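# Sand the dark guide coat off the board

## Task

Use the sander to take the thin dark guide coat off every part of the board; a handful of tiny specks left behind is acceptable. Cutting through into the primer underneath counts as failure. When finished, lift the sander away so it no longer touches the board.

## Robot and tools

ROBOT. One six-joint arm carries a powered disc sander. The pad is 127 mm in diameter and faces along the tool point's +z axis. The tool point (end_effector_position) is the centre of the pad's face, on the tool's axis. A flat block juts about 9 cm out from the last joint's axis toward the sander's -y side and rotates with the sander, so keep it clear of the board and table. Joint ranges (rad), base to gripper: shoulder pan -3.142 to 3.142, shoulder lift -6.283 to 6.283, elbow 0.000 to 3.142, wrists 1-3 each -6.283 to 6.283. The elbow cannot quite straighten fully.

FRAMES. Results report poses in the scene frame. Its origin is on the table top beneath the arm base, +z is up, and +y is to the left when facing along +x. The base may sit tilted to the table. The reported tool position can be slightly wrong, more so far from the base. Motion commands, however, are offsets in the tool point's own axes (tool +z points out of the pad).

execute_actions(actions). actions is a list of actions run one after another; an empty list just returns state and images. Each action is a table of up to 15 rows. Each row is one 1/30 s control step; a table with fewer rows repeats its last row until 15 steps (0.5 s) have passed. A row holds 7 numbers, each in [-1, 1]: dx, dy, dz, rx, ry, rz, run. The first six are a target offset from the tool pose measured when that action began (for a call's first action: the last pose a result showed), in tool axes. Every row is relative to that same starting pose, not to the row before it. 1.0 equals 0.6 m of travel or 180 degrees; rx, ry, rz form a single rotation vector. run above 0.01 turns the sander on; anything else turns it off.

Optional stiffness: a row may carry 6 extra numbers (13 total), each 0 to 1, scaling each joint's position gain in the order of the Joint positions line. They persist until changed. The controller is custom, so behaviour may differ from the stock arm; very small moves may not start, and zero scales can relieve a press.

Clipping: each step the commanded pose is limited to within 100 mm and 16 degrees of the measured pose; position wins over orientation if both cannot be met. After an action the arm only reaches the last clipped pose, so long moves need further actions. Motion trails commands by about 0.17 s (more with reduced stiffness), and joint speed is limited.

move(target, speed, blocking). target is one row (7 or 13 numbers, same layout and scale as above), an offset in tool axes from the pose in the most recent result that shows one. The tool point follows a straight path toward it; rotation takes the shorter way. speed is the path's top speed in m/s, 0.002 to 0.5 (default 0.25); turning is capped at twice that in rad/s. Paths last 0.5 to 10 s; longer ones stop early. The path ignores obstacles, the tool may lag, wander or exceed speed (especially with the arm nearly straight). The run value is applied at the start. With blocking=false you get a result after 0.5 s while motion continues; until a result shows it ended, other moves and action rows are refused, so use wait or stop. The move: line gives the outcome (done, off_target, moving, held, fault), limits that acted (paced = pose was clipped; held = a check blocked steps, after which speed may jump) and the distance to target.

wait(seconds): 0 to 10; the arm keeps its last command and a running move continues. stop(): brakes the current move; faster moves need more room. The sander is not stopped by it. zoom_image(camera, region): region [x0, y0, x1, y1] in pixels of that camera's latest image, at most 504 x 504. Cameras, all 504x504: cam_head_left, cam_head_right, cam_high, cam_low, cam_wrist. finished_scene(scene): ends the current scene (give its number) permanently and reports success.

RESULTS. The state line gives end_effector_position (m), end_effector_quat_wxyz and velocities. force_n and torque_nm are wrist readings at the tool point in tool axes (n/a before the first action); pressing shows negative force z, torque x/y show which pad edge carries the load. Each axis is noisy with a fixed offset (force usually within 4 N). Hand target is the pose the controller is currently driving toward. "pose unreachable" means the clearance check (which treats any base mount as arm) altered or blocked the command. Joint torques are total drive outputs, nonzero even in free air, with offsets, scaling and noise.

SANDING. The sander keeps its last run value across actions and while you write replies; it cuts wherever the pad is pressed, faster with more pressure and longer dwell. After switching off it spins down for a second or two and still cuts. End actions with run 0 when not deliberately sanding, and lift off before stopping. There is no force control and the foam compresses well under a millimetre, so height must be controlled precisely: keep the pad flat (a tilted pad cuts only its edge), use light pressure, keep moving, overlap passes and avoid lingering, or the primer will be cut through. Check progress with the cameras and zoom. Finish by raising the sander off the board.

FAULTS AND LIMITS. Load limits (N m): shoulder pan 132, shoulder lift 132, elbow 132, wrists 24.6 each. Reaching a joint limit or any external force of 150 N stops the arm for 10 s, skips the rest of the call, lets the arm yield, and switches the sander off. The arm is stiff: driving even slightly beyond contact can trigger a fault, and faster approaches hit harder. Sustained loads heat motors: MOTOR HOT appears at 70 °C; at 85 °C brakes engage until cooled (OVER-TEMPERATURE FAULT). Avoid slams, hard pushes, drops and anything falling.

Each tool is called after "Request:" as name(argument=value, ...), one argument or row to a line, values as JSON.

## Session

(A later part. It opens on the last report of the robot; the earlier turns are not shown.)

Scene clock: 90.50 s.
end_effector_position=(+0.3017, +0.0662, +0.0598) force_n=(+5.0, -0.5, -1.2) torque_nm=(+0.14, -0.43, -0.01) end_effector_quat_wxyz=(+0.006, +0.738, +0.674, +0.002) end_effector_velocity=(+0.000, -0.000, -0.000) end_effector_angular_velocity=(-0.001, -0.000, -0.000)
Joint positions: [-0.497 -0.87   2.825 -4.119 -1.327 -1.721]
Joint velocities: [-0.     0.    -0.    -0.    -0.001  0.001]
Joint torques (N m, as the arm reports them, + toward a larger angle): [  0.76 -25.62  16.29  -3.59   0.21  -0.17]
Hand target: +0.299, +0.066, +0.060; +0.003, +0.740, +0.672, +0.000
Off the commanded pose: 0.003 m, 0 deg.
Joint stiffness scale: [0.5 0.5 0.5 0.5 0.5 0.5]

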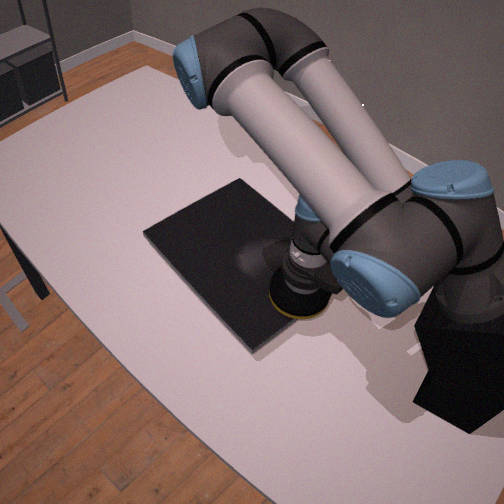

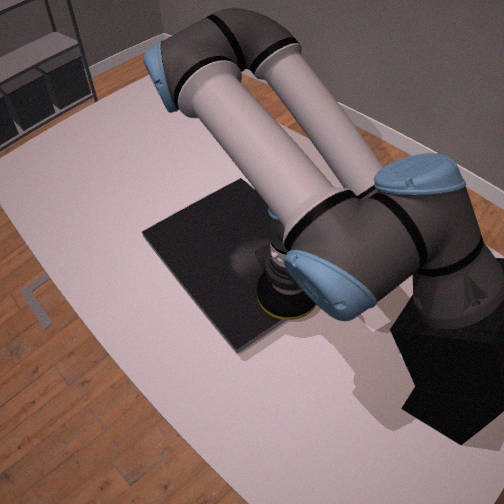

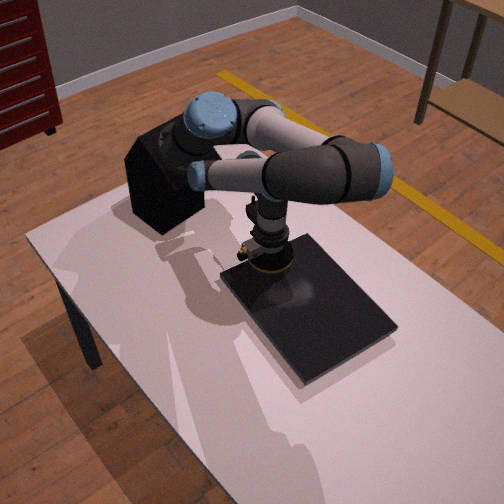

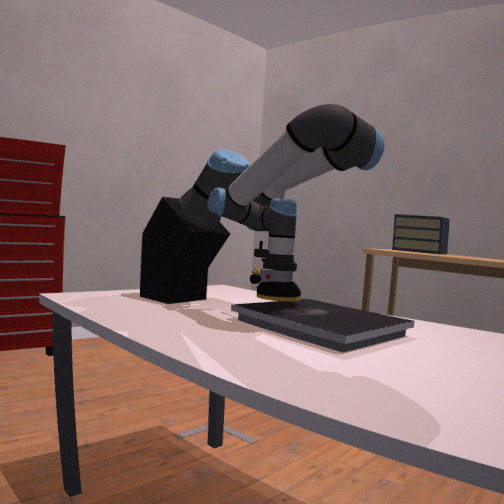

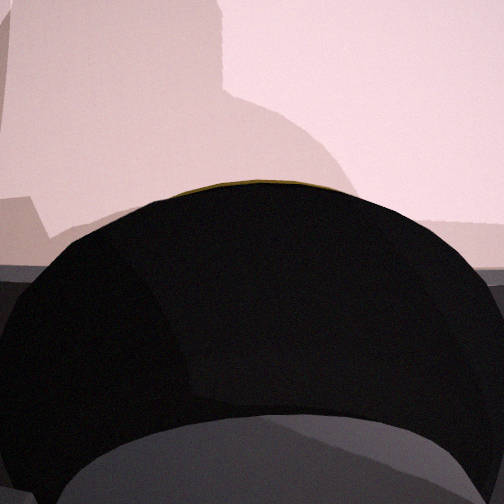

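Request:
move(
  target=[0,0,0.0217,0.0012,0.0006,0,1],
  speed=0.03,
)

Request:
execute_actions(
  actions=[
    [[0,0,0.0008,0,0,0,1],[0,0,0.0016,0,0,0,1],[0,0,0.0024,0,0,0,1],[0,0,0.0032,0,0,0,1],[0,0,0.004,0,0,0,1],[0,0,0.0048,0,0,0,1],[0,0,0.0056,0,0,0,1],[0,0,0.0064,0,0,0,1],[0,-0.0003,0.0072,0.0004,0,0,1],[0,-0.0006,0.008,0.0008,0,0,1],[0,-0.0009,0.0088,0.0012,0,0,1],[0,-0.0012,0.0096,0.0016,0,0,1],[-0.0005,-0.0015,0.0104,0.002,0,0,1],[-0.0005,-0.0018,0.0112,0.0024,0.0003,0.0005,1],[-0.0005,-0.0021,0.012,0.0028,0.0003,0.0005,1]],
    [[-0.001,0.0007,0.0135,0.0059,0.0008,0.0012,1],[-0.001,0.005,0.0135,0.0059,0.0008,0.0012,1],[-0.001,0.0093,0.0135,0.0059,0.0008,0.0012,1],[-0.001,0.0136,0.0135,0.0059,0.0008,0.0012,1],[-0.001,0.0179,0.0135,0.0059,0.0008,0.0012,1],[-0.001,0.0222,0.0135,0.0059,0.0008,0.0012,1],[-0.001,0.0265,0.0135,0.0059,0.0008,0.0012,1],[-0.001,0.0308,0.0135,0.0059,0.0008,0.0012,1],[-0.001,0.0351,0.0135,0.0059,0.0008,0.0012,1],[-0.001,0.0394,0.0135,0.0059,0.0008,0.0012,1],[-0.001,0.0437,0.0135,0.0059,0.0008,0.0012,1],[-0.001,0.048,0.0135,0.0059,0.0008,0.0012,1],[-0.001,0.0523,0.0135,0.0059,0.0008,0.0012,1],[-0.001,0.0566,0.0135,0.0059,0.0008,0.0012,1],[-0.001,0.0609,0.0135,0.0059,0.0008,0.0012,1]],
  ],
)

Request:
execute_actions(
  actions=[
    [[0,0.0179,0.0122,0.007,0.0009,0.0015,1],[0,0.0209,0.0122,0.007,0.0009,0.0015,1],[0,0.0239,0.0122,0.007,0.0009,0.0015,1],[0,0.0269,0.0122,0.007,0.0009,0.0015,1],[0,0.0299,0.0122,0.007,0.0009,0.0015,1],[0,0.0329,0.0122,0.007,0.0009,0.0015,1],[0,0.0359,0.0122,0.007,0.0009,0.0015,1],[0,0.0389,0.0122,0.007,0.0009,0.0015,1],[0,0.0419,0.0122,0.007,0.0009,0.0015,1],[0,0.0449,0.0122,0.007,0.0009,0.0015,1],[0,0.0479,0.0122,0.007,0.0009,0.0015,1],[0,0.0509,0.0122,0.007,0.0009,0.0015,1],[0,0.0539,0.0122,0.007,0.0009,0.0015,1],[0,0.0569,0.0122,0.007,0.0009,0.0015,1],[0,0.0599,0.0122,0.007,0.0009,0.0015,1]],
  ],
)

Request:
execute_actions(
  actions=[
    [[0.0003,0.015,0.0116,0.0081,0.001,0.0018,1],[0.0003,0.018,0.0116,0.0081,0.001,0.0018,1],[0.0003,0.021,0.0116,0.0081,0.001,0.0018,1],[0.0003,0.024,0.0116,0.0081,0.001,0.0018,1],[0.0003,0.027,0.0116,0.0081,0.001,0.0018,1],[0.0003,0.03,0.0116,0.0081,0.001,0.0018,1],[0.0003,0.033,0.0116,0.0081,0.001,0.0018,1],[0.0003,0.036,0.0116,0.0081,0.001,0.0018,1],[0.0003,0.039,0.0116,0.0081,0.001,0.0018,1],[0.0003,0.042,0.0116,0.0081,0.001,0.0018,1],[0.0003,0.045,0.0116,0.0081,0.001,0.0018,1],[0.0003,0.048,0.0116,0.0081,0.001,0.0018,1],[0.0003,0.051,0.0116,0.0081,0.001,0.0018,1],[0.0003,0.054,0.0116,0.0081,0.001,0.0018,1],[0.0003,0.057,0.0116,0.0081,0.001,0.0018,1]],
  ],
)

Request:
execute_actions(
  actions=[
    [[0.0007,0.0116,0.0117,0.0092,0.001,0.0021,1],[0.0007,0.0146,0.0117,0.0092,0.001,0.0021,1],[0.0007,0.0176,0.0117,0.0092,0.001,0.0021,1],[0.0007,0.0206,0.0117,0.0092,0.001,0.0021,1],[0.0007,0.0236,0.0117,0.0092,0.001,0.0021,1],[0.0007,0.0266,0.0117,0.0092,0.001,0.0021,1],[0.0007,0.0296,0.0117,0.0092,0.001,0.0021,1],[0.0007,0.0326,0.0117,0.0092,0.001,0.0021,1],[0.0007,0.0356,0.0117,0.0092,0.001,0.0021,1],[0.0007,0.0386,0.0117,0.0092,0.001,0.0021,1],[0.0007,0.0416,0.0117,0.0092,0.001,0.0021,1],[0.0007,0.0446,0.0117,0.0092,0.001,0.0021,1],[0.0007,0.0476,0.0117,0.0092,0.001,0.0021,1],[0.0007,0.0506,0.0117,0.0092,0.001,0.0021,1],[0.0007,0.0536,0.0117,0.0092,0.001,0.0021,1]],
  ],
)

Request:
execute_actions(
  actions=[
    [[0.001,0.0082,0.0125,0.0103,0.0011,0.0023,1],[0.001,0.0112,0.0125,0.0103,0.0011,0.0023,1],[0.001,0.0142,0.0125,0.0103,0.0011,0.0023,1],[0.001,0.0172,0.0125,0.0103,0.0011,0.0023,1],[0.001,0.0202,0.0125,0.0103,0.0011,0.0023,1],[0.001,0.0232,0.0125,0.0103,0.0011,0.0023,1],[0.001,0.0262,0.0125,0.0103,0.0011,0.0023,1],[0.001,0.0292,0.0125,0.0103,0.0011,0.0023,1],[0.001,0.0322,0.0125,0.0103,0.0011,0.0023,1],[0.001,0.0352,0.0125,0.0103,0.0011,0.0023,1],[0.001,0.0382,0.0125,0.0103,0.0011,0.0023,1],[0.001,0.0412,0.0125,0.0103,0.0011,0.0023,1],[0.001,0.0442,0.0125,0.0103,0.0011,0.0023,1],[0.001,0.0472,0.0125,0.0103,0.0011,0.0023,1],[0.001,0.0502,0.0125,0.0103,0.0011,0.0023,1]],
  ],
)

Request:
execute_actions(
  actions=[
    [[0.001,0.0049,0.0138,0.0114,0.0011,0.0025,1],[0.001,0.0079,0.0138,0.0114,0.0011,0.0025,1],[0.001,0.0109,0.0138,0.0114,0.0011,0.0025,1],[0.001,0.0139,0.0138,0.0114,0.0011,0.0025,1],[0.001,0.0169,0.0138,0.0114,0.0011,0.0025,1],[0.001,0.0199,0.0138,0.0114,0.0011,0.0025,1],[0.001,0.0229,0.0138,0.0114,0.0011,0.0025,1],[0.001,0.0259,0.0138,0.0114,0.0011,0.0025,1],[0.001,0.0289,0.0138,0.0114,0.0011,0.0025,1],[0.001,0.0319,0.0138,0.0114,0.0011,0.0025,1],[0.001,0.0349,0.0138,0.0114,0.0011,0.0025,1],[0.001,0.0379,0.0138,0.0114,0.0011,0.0025,1],[0.001,0.0409,0.0138,0.0114,0.0011,0.0025,1],[0.001,0.0439,0.0138,0.0114,0.0011,0.0025,1],[0.001,0.0469,0.0138,0.0114,0.0011,0.0025,1]],
  ],
)

Request:
execute_actions(
  actions=[
    [[0.0011,0.0016,0.0155,0.0125,0.0012,0.0028,1],[0.0011,0.0046,0.0155,0.0125,0.0012,0.0028,1],[0.0011,0.0076,0.0155,0.0125,0.0012,0.0028,1],[0.0011,0.0106,0.0155,0.0125,0.0012,0.0028,1],[0.0011,0.0136,0.0155,0.0125,0.0012,0.0028,1],[0.0011,0.0166,0.0155,0.0125,0.0012,0.0028,1],[0.0011,0.0196,0.0155,0.0125,0.0012,0.0028,1],[0.0011,0.0226,0.0155,0.0125,0.0012,0.0028,1],[0.0011,0.0256,0.0155,0.0125,0.0012,0.0028,1],[0.0011,0.0286,0.0155,0.0125,0.0012,0.0028,1],[0.0011,0.0316,0.0155,0.0125,0.0012,0.0028,1],[0.0011,0.0346,0.0155,0.0125,0.0012,0.0028,1],[0.0011,0.0376,0.0155,0.0125,0.0012,0.0028,1],[0.0011,0.0406,0.0155,0.0125,0.0012,0.0028,1],[0.0011,0.0436,0.0155,0.0125,0.0012,0.0028,1]],
  ],
)

Request:
execute_actions(
  actions=[
    [[0.0011,-0.0014,0.0175,0.0136,0.0012,0.003,1],[0.0011,0.0016,0.0175,0.0136,0.0012,0.003,1],[0.0011,0.0046,0.0175,0.0136,0.0012,0.003,1],[0.0011,0.0076,0.0175,0.0136,0.0012,0.003,1],[0.0011,0.0106,0.0175,0.0136,0.0012,0.003,1],[0.0011,0.0136,0.0175,0.0136,0.0012,0.003,1],[0.0011,0.0166,0.0175,0.0136,0.0012,0.003,1],[0.0011,0.0196,0.0175,0.0136,0.0012,0.003,1],[0.0011,0.0226,0.0175,0.0136,0.0012,0.003,1],[0.0011,0.0256,0.0175,0.0136,0.0012,0.003,1],[0.0011,0.0286,0.0175,0.0136,0.0012,0.003,1],[0.0011,0.0316,0.0175,0.0136,0.0012,0.003,1],[0.0011,0.0346,0.0175,0.0136,0.0012,0.003,1],[0.0011,0.0376,0.0175,0.0136,0.0012,0.003,1],[0.0011,0.0406,0.0175,0.0136,0.0012,0.003,1]],
  ],
)

Request:
execute_actions(
  actions=[
    [[0.0012,-0.0064,0.0218,0.0155,0.0013,0.0032,1],[0.0012,-0.0034,0.0218,0.0155,0.0013,0.0032,1],[0.0012,-0.0004,0.0218,0.0155,0.0013,0.0032,1],[0.0012,0.0026,0.0218,0.0155,0.0013,0.0032,1],[0.0012,0.0056,0.0218,0.0155,0.0013,0.0032,1],[0.0012,0.0086,0.0218,0.0155,0.0013,0.0032,1],[0.0012,0.0116,0.0218,0.0155,0.0013,0.0032,1],[0.0012,0.0146,0.0218,0.0155,0.0013,0.0032,1],[0.0012,0.0176,0.0218,0.0155,0.0013,0.0032,1],[0.0012,0.0206,0.0218,0.0155,0.0013,0.0032,1],[0.0012,0.0236,0.0218,0.0155,0.0013,0.0032,1],[0.0012,0.0266,0.0218,0.0155,0.0013,0.0032,1],[0.0012,0.0296,0.0218,0.0155,0.0013,0.0032,1],[0.0012,0.0326,0.0218,0.0155,0.0013,0.0032,1],[0.0012,0.0356,0.0218,0.0155,0.0013,0.0032,1]],
  ],
)

Request:
execute_actions(
  actions=[
    [[0.0011,-0.0123,0.0293,0.0185,0.0013,0.0033,1],[0.0011,-0.0093,0.0293,0.0185,0.0013,0.0033,1],[0.0011,-0.0063,0.0293,0.0185,0.0013,0.0033,1],[0.0011,-0.0033,0.0293,0.0185,0.0013,0.0033,1],[0.0011,-0.0003,0.0293,0.0185,0.0013,0.0033,1],[0.0011,0.0027,0.0293,0.0185,0.0013,0.0033,1],[0.0011,0.0057,0.0293,0.0185,0.0013,0.0033,1],[0.0011,0.0087,0.0293,0.0185,0.0013,0.0033,1],[0.0011,0.0117,0.0293,0.0185,0.0013,0.0033,1],[0.0011,0.0147,0.0293,0.0185,0.0013,0.0033,1],[0.0011,0.0177,0.0293,0.0185,0.0013,0.0033,1],[0.0011,0.0207,0.0293,0.0185,0.0013,0.0033,1],[0.0011,0.0237,0.0293,0.0185,0.0013,0.0033,1],[0.0011,0.0267,0.0293,0.0185,0.0013,0.0033,1],[0.0011,0.0297,0.0293,0.0185,0.0013,0.0033,1]],
  ],
)

Request:
execute_actions(
  actions=[
    [[0.0009,-0.0151,0.0328,0.0195,0.0013,0.0035,1],[0.0009,-0.0121,0.0328,0.0195,0.0013,0.0035,1],[0.0009,-0.0091,0.0328,0.0195,0.0013,0.0035,1],[0.0009,-0.0061,0.0328,0.0195,0.0013,0.0035,1],[0.0009,-0.0031,0.0328,0.0195,0.0013,0.0035,1],[0.0009,-0.0001,0.0328,0.0195,0.0013,0.0035,1],[0.0009,0.0029,0.0328,0.0195,0.0013,0.0035,1],[0.0009,0.0059,0.0328,0.0195,0.0013,0.0035,1],[0.0009,0.0089,0.0328,0.0195,0.0013,0.0035,1],[0.0009,0.0119,0.0328,0.0195,0.0013,0.0035,1],[0.0009,0.0149,0.0328,0.0195,0.0013,0.0035,1],[0.0009,0.0179,0.0328,0.0195,0.0013,0.0035,1],[0.0009,0.0209,0.0328,0.0195,0.0013,0.0035,1],[0.0009,0.0239,0.0328,0.0195,0.0013,0.0035,1],[0.0009,0.0269,0.0328,0.0195,0.0013,0.0035,1]],
  ],
)

Request:
execute_actions(
  actions=[
    [[0.0008,-0.0178,0.0365,0.0206,0.0014,0.0037,1],[0.0008,-0.0148,0.0365,0.0206,0.0014,0.0037,1],[0.0008,-0.0118,0.0365,0.0206,0.0014,0.0037,1],[0.0008,-0.0088,0.0365,0.0206,0.0014,0.0037,1],[0.0008,-0.0058,0.0365,0.0206,0.0014,0.0037,1],[0.0008,-0.0028,0.0365,0.0206,0.0014,0.0037,1],[0.0008,0.0002,0.0365,0.0206,0.0014,0.0037,1],[0.0008,0.0032,0.0365,0.0206,0.0014,0.0037,1],[0.0008,0.0062,0.0365,0.0206,0.0014,0.0037,1],[0.0008,0.0092,0.0365,0.0206,0.0014,0.0037,1],[0.0008,0.0122,0.0365,0.0206,0.0014,0.0037,1],[0.0008,0.0152,0.0365,0.0206,0.0014,0.0037,1],[0.0008,0.0182,0.0365,0.0206,0.0014,0.0037,1],[0.0008,0.0212,0.0365,0.0206,0.0014,0.0037,1],[0.0008,0.0242,0.0365,0.0206,0.0014,0.0037,1]],
  ],
)

Request:
execute_actions(
  actions=[
    [[0,-0.01,0.02,0.012,0,0.002,0],[0,-0.006,0.012,0.008,0,0.001,0],[0,-0.003,0.005,0.004,0,0,0],[0,0,0,0,0,0,0],[0,0,-0.005,0,0,0,0],[0,0,-0.01,0,0,0,0],[0,0,-0.015,0,0,0,0],[0,0,-0.02,0,0,0,0],[0,0,-0.025,0,0,0,0]],
  ],
)

Scene clock: 131.27 s.
end_effector_position=(+0.3012, +0.0655, +0.0484) force_n=(+2.8, -3.1, +1.1) torque_nm=(-0.63, -0.25, -0.16) end_effector_quat_wxyz=(+0.004, +0.739, +0.673, +0.001) end_effector_velocity=(+0.001, -0.000, +0.000) end_effector_angular_velocity=(-0.002, -0.003, -0.003)
Joint positions: [-0.488 -0.835  2.799 -4.125 -1.331 -1.713]
Joint velocities: [ 0.001  0.     0.    -0.004 -0.001  0.005]
Joint torques (N m, as the arm reports them, + toward a larger angle): [  4.52 -26.57  12.22  -3.6   -0.84   0.38]
Hand target: +0.302, +0.066, +0.047; +0.004, +0.738, +0.674, +0.002
Off the commanded pose: 0.002 m, 0 deg.
Joint stiffness scale: [0.5 0.5 0.5 0.5 0.5 0.5]
move: done

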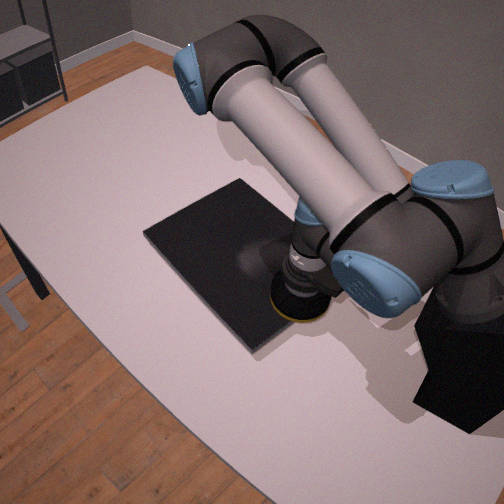

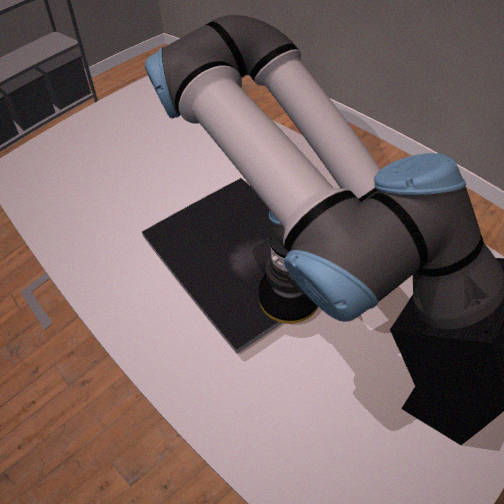

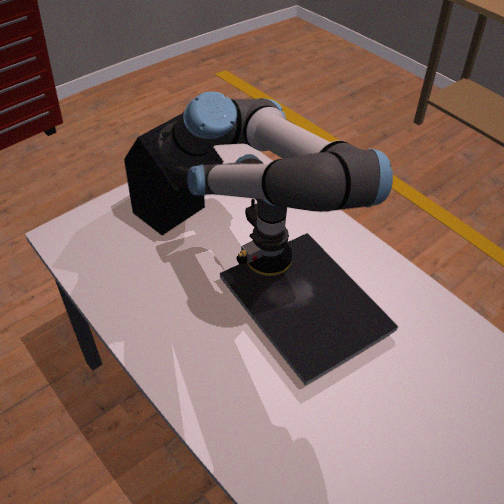

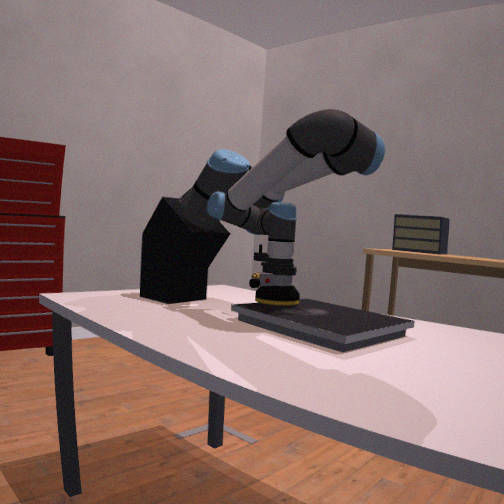

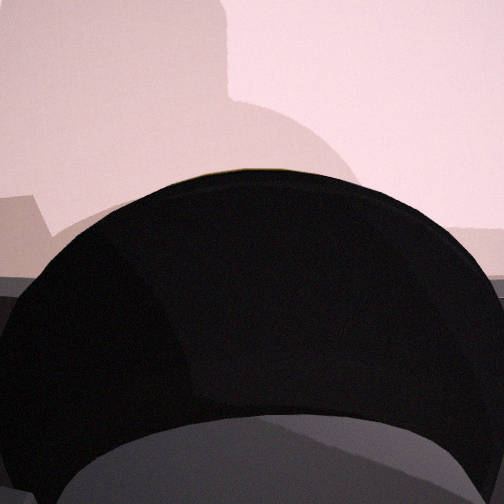

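Scene clock: 132.27 s.
end_effector_position=(+0.3233, +0.0622, +0.0431) force_n=(+1.2, +0.9, -10.4) torque_nm=(+0.39, -0.11, -0.30) end_effector_quat_wxyz=(+0.001, +0.741, +0.671, +0.001) end_effector_velocity=(+0.085, -0.011, +0.000) end_effector_angular_velocity=(-0.008, -0.034, +0.005)
Joint positions: [-0.476 -0.939  2.748 -3.967 -1.335 -1.698]
Joint velocities: [ 0.035 -0.346 -0.15   0.454 -0.019  0.033]
Joint torques (N m, as the arm reports them, + toward a larger angle): [  5.08 -28.28   7.47  -1.3   -0.48   0.21]
Hand target: +0.337, +0.061, +0.039; -0.002, +0.741, +0.671, -0.002
Off the commanded pose: 0.014 m, 1 deg.
Joint stiffness scale: [0.5 0.5 0.5 0.5 0.5 0.5]

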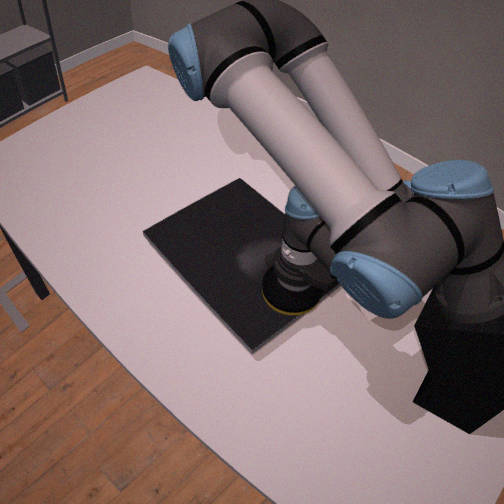

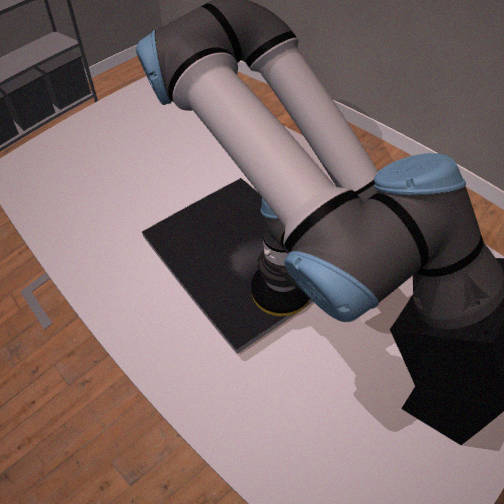

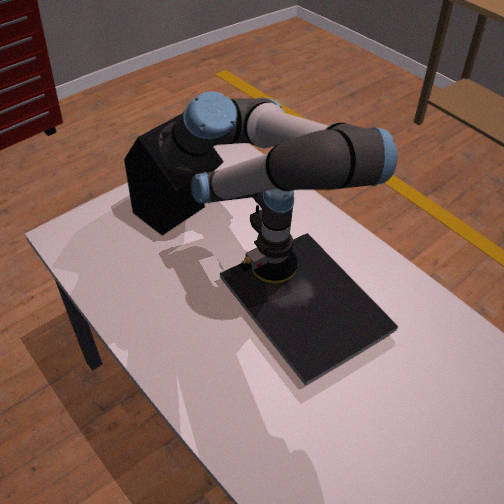

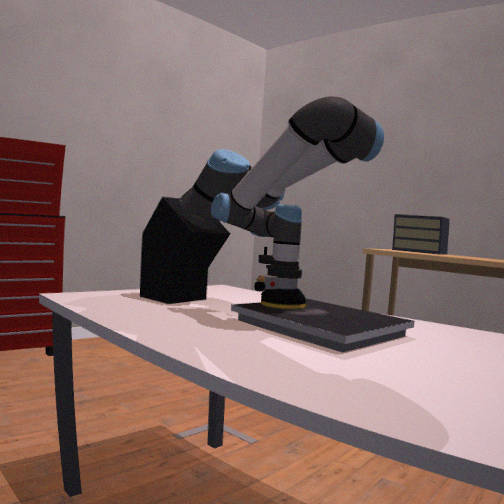

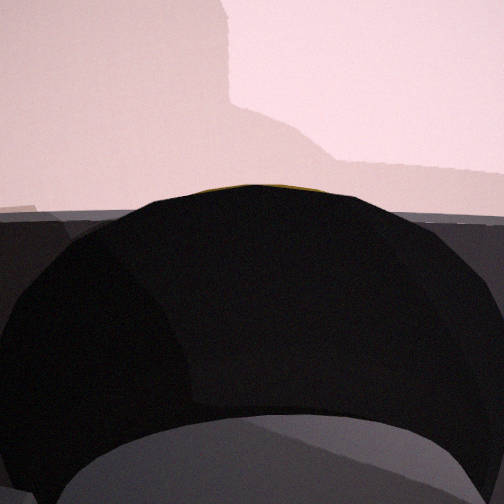

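Scene clock: 132.77 s.
end_effector_position=(+0.3503, +0.0600, +0.0428) force_n=(-1.1, +4.3, -30.2) torque_nm=(+0.11, +0.51, +0.19) end_effector_quat_wxyz=(-0.000, +0.742, +0.670, +0.000) end_effector_velocity=(+0.057, -0.006, -0.000) end_effector_angular_velocity=(+0.001, -0.008, -0.000)
Joint positions: [-0.463 -1.05   2.694 -3.802 -1.342 -1.685]
Joint velocities: [ 0.021 -0.186 -0.115  0.289 -0.009  0.02 ]
Joint torques (N m, as the arm reports them, + toward a larger angle): [  3.33 -25.29   2.86  -0.06  -0.57   0.42]
Hand target: +0.359, +0.059, +0.037; -0.007, +0.743, +0.670, -0.004
Off the commanded pose: 0.011 m, 1 deg.
Joint stiffness scale: [0.5 0.5 0.5 0.5 0.5 0.5]

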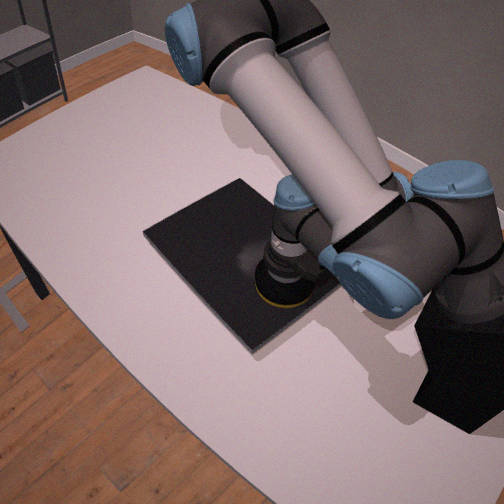

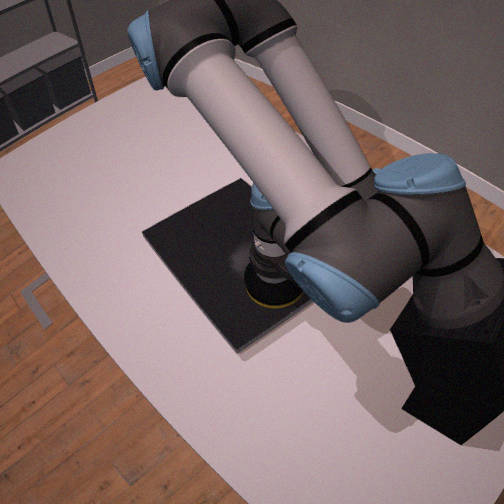

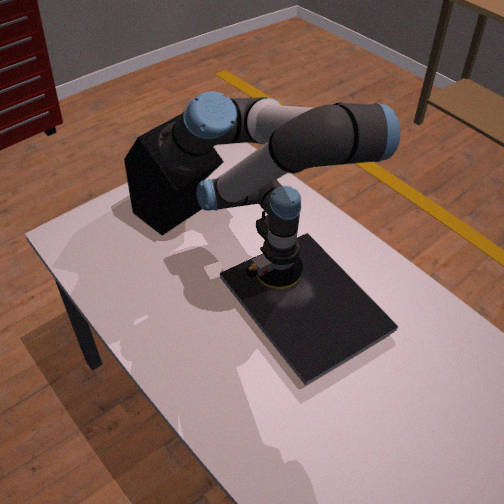

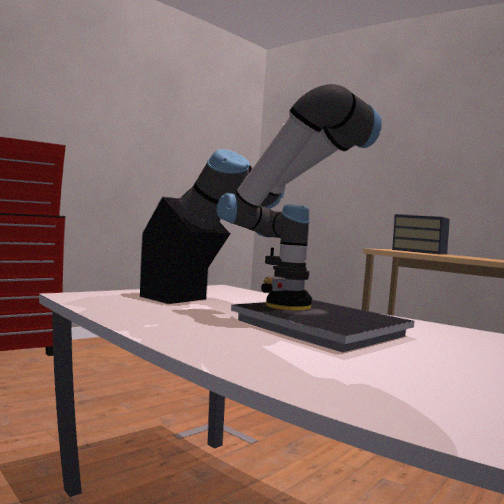

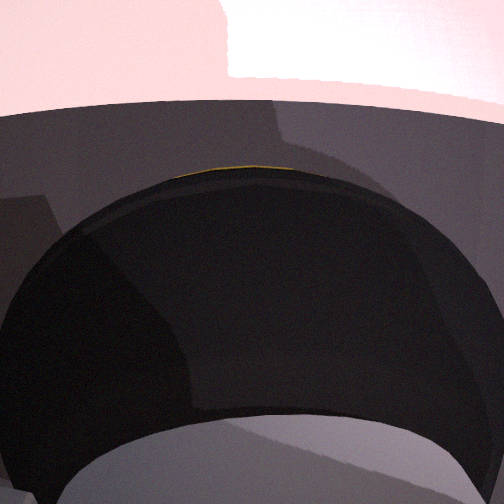

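Scene clock: 133.27 s.
end_effector_position=(+0.3775, +0.0573, +0.0427) force_n=(-1.3, -1.0, -32.7) torque_nm=(+0.14, -0.12, +0.09) end_effector_quat_wxyz=(-0.001, +0.743, +0.670, +0.000) end_effector_velocity=(+0.057, -0.007, +0.000) end_effector_angular_velocity=(-0.005, -0.004, +0.001)
Joint positions: [-0.452 -1.131  2.636 -3.662 -1.347 -1.674]
Joint velocities: [ 0.018 -0.137 -0.122  0.251 -0.014  0.015]
Joint torques (N m, as the arm reports them, + toward a larger angle): [  5.35 -24.54   3.1   -0.06  -0.38   0.58]
Hand target: +0.384, +0.057, +0.037; -0.010, +0.744, +0.668, -0.006
Off the commanded pose: 0.010 m, 1 deg.
Joint stiffness scale: [0.5 0.5 0.5 0.5 0.5 0.5]

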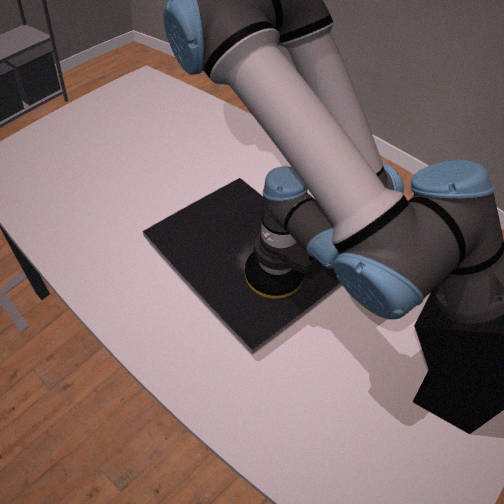

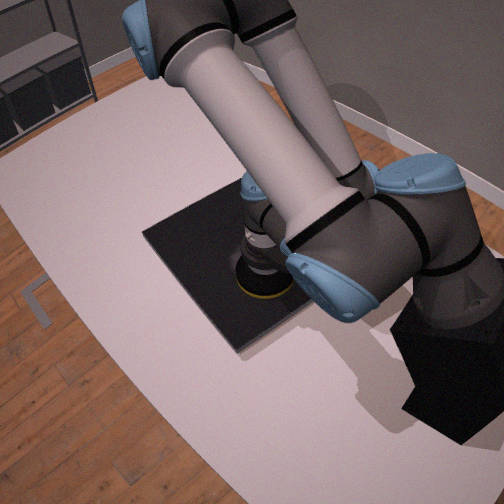

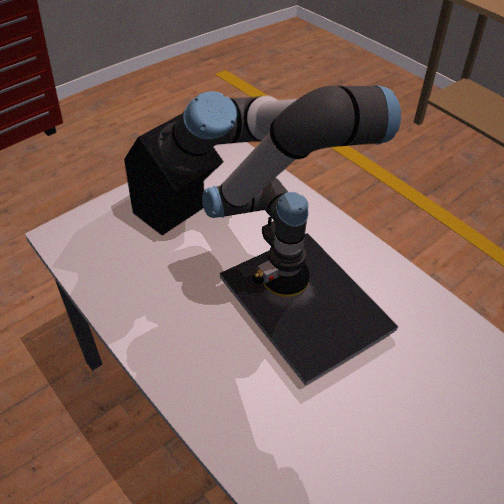

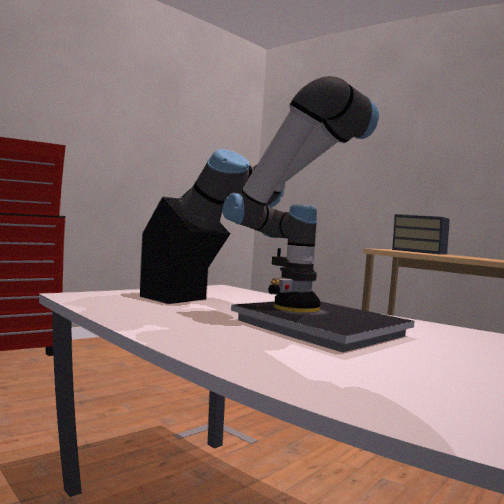

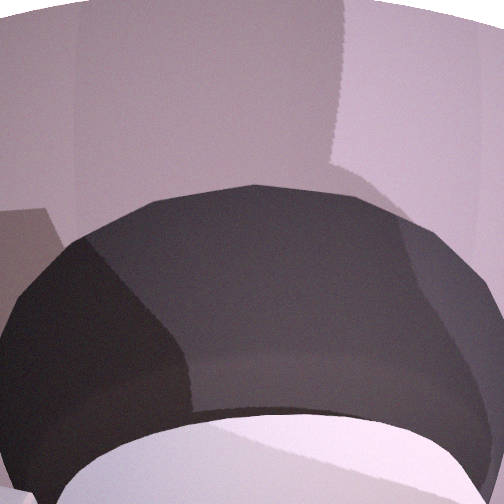

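Scene clock: 133.77 s.
end_effector_position=(+0.4047, +0.0545, +0.0427) force_n=(+0.5, -0.3, -29.9) torque_nm=(-0.37, +0.05, -0.04) end_effector_quat_wxyz=(-0.002, +0.744, +0.669, -0.000) end_effector_velocity=(+0.057, -0.006, -0.000) end_effector_angular_velocity=(+0.001, -0.002, -0.003)
Joint positions: [-0.444 -1.19   2.575 -3.543 -1.351 -1.665]
Joint velocities: [ 0.014 -0.098 -0.128  0.221 -0.006  0.016]
Joint torques (N m, as the arm reports them, + toward a larger angle): [  5.14 -25.92  -0.51   0.17  -0.56   0.57]
Hand target: +0.409, +0.054, +0.036; -0.012, +0.745, +0.667, -0.008
Off the commanded pose: 0.009 m, 2 deg.
Joint stiffness scale: [0.5 0.5 0.5 0.5 0.5 0.5]

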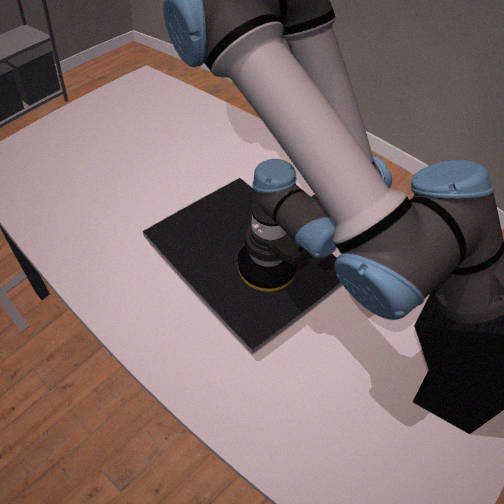

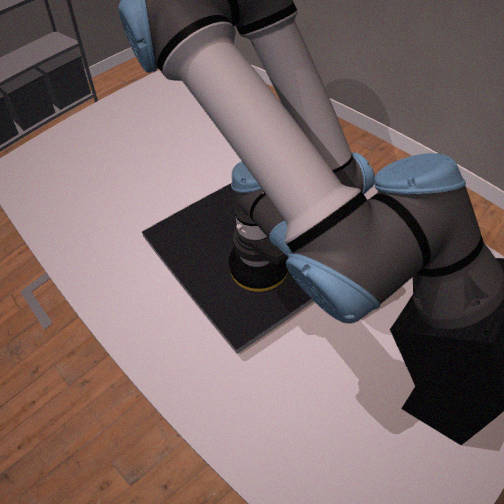

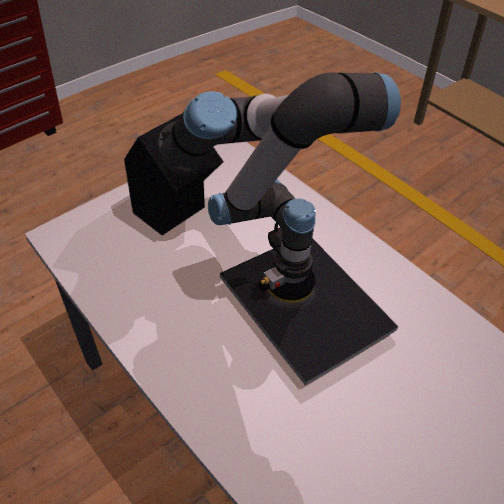

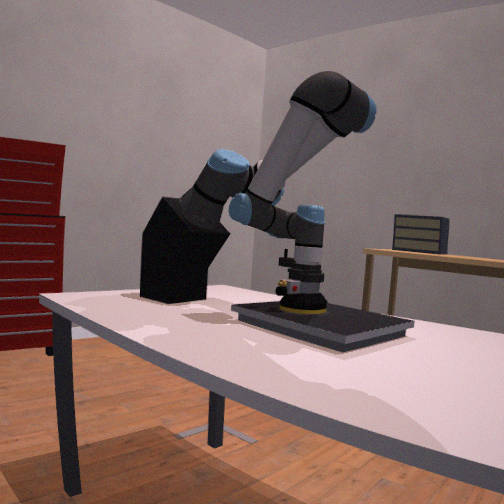

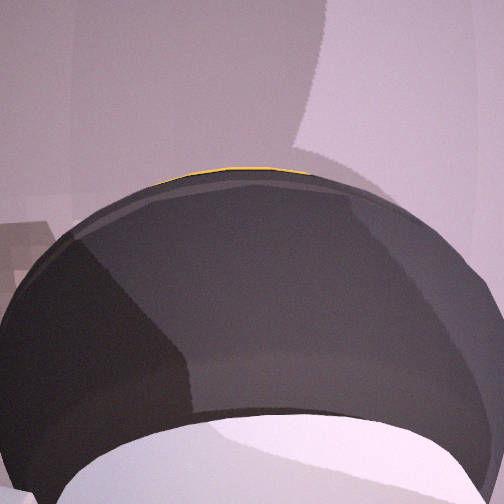

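Scene clock: 134.27 s.
end_effector_position=(+0.4318, +0.0515, +0.0427) force_n=(+2.4, +3.4, -30.1) torque_nm=(-0.07, -0.45, -0.13) end_effector_quat_wxyz=(-0.003, +0.745, +0.668, -0.001) end_effector_velocity=(+0.057, -0.007, +0.000) end_effector_angular_velocity=(+0.000, -0.005, -0.001)
Joint positions: [-0.437 -1.23   2.511 -3.438 -1.355 -1.657]
Joint velocities: [ 0.012 -0.067 -0.132  0.192 -0.006  0.012]
Joint torques (N m, as the arm reports them, + toward a larger angle): [  6.   -22.45  -0.2   -0.04  -0.53   0.41]
Hand target: +0.435, +0.052, +0.036; -0.015, +0.746, +0.666, -0.009
Off the commanded pose: 0.008 m, 2 deg.
Joint stiffness scale: [0.5 0.5 0.5 0.5 0.5 0.5]

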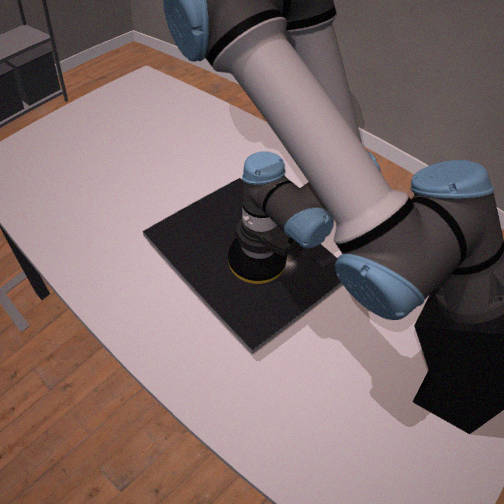

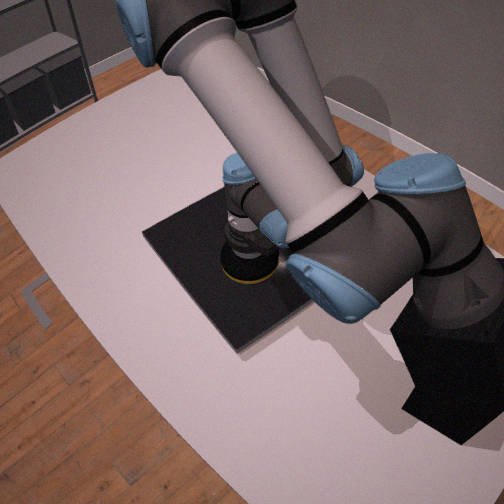

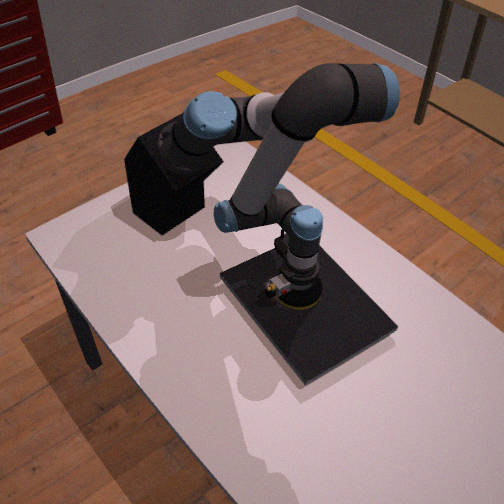

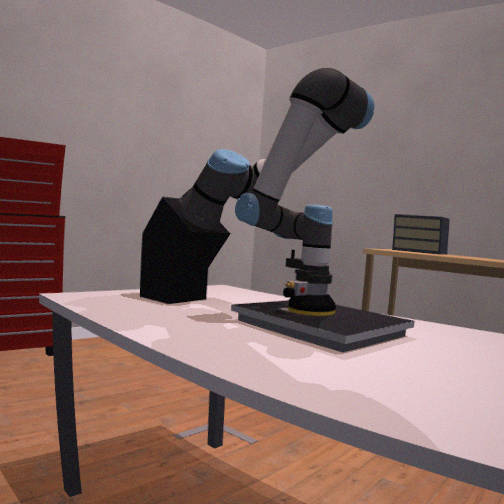

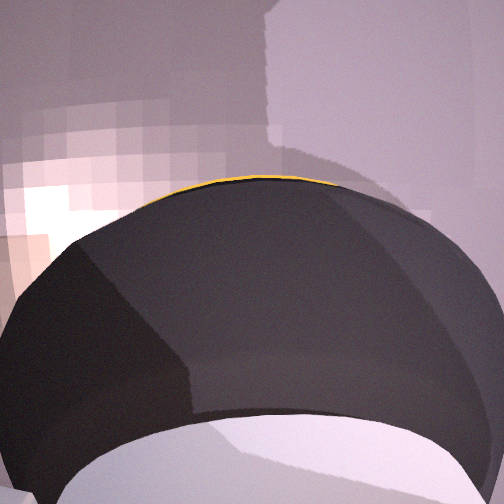

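Scene clock: 134.77 s.
end_effector_position=(+0.4590, +0.0483, +0.0427) force_n=(+1.6, +4.0, -33.9) torque_nm=(+0.85, -0.57, -0.13) end_effector_quat_wxyz=(-0.003, +0.745, +0.667, -0.001) end_effector_velocity=(+0.056, -0.007, +0.000) end_effector_angular_velocity=(-0.004, -0.001, +0.000)
Joint positions: [-0.431 -1.258  2.446 -3.346 -1.358 -1.649]
Joint velocities: [ 0.011 -0.043 -0.135  0.175 -0.009  0.01 ]
Joint torques (N m, as the arm reports them, + toward a larger angle): [  4.8  -25.32  -2.2    0.39  -0.62   0.46]
Hand target: +0.460, +0.049, +0.035; -0.017, +0.747, +0.665, -0.011
Off the commanded pose: 0.009 m, 2 deg.
Joint stiffness scale: [0.5 0.5 0.5 0.5 0.5 0.5]

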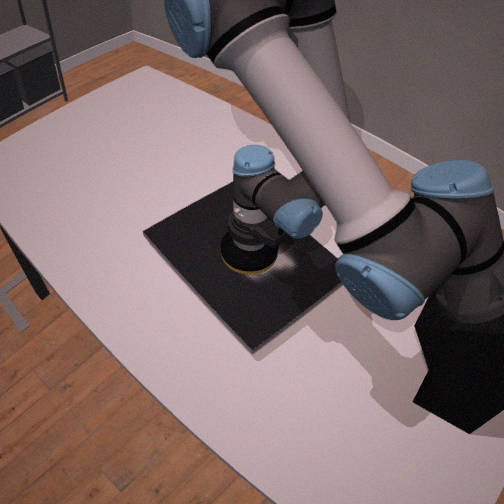

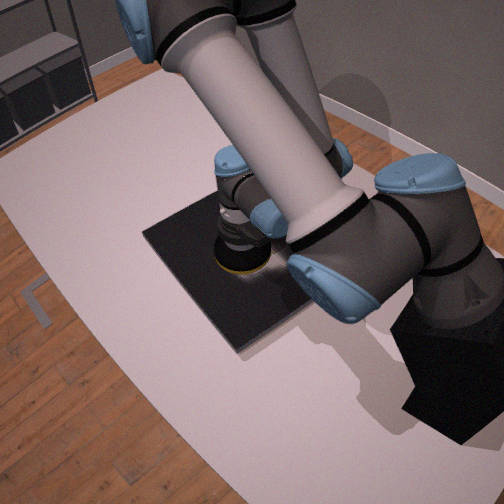

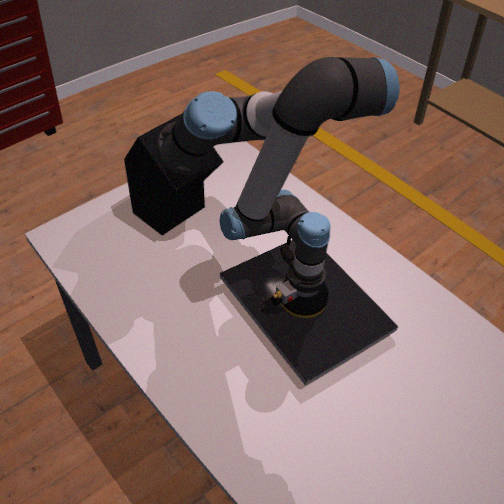

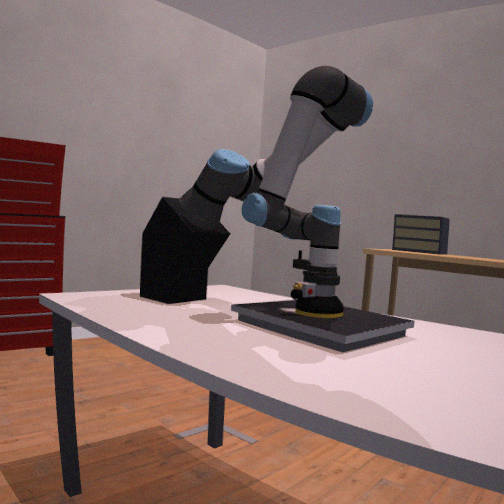

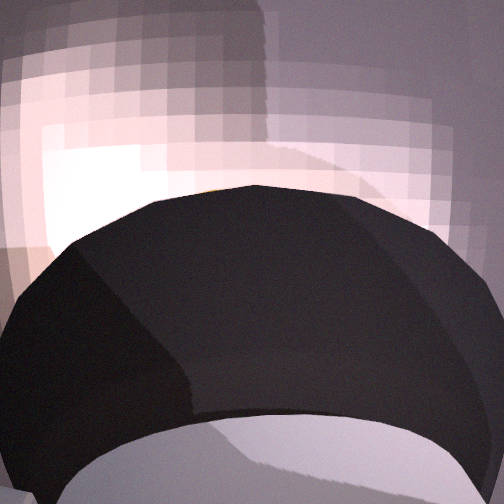

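Scene clock: 135.27 s.
end_effector_position=(+0.4861, +0.0449, +0.0427) force_n=(-1.8, -1.9, -32.6) torque_nm=(-0.70, +0.30, -0.25) end_effector_quat_wxyz=(-0.004, +0.746, +0.665, -0.001) end_effector_velocity=(+0.055, -0.006, +0.000) end_effector_angular_velocity=(+0.002, +0.003, -0.004)
Joint positions: [-0.427 -1.274  2.379 -3.262 -1.36  -1.643]
Joint velocities: [ 0.009 -0.026 -0.137  0.165 -0.003  0.011]
Joint torques (N m, as the arm reports them, + toward a larger angle): [  3.49 -25.56  -1.86   0.16  -0.58   0.54]
Hand target: +0.485, +0.046, +0.034; -0.019, +0.748, +0.663, -0.012
Off the commanded pose: 0.010 m, 2 deg.
Joint stiffness scale: [0.5 0.5 0.5 0.5 0.5 0.5]

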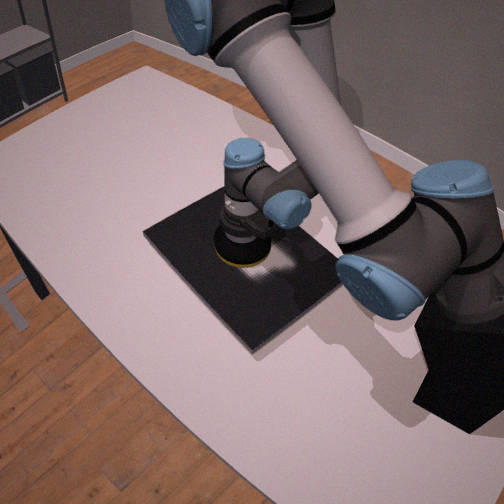

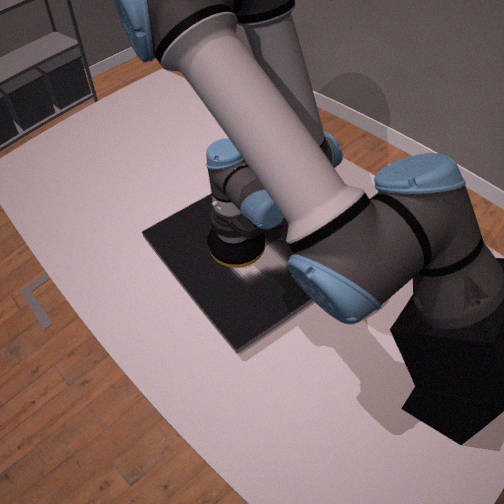

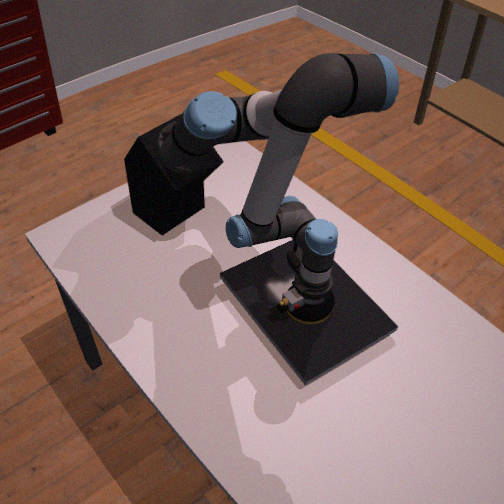

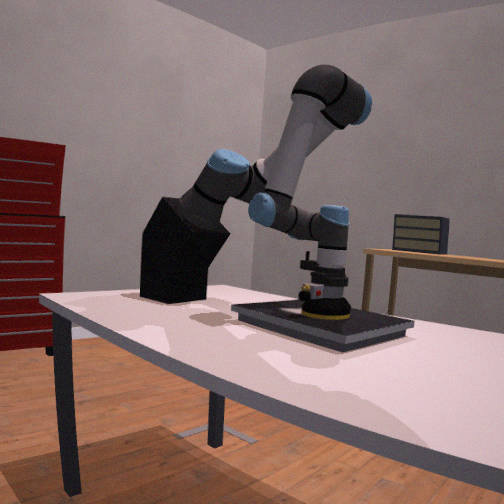

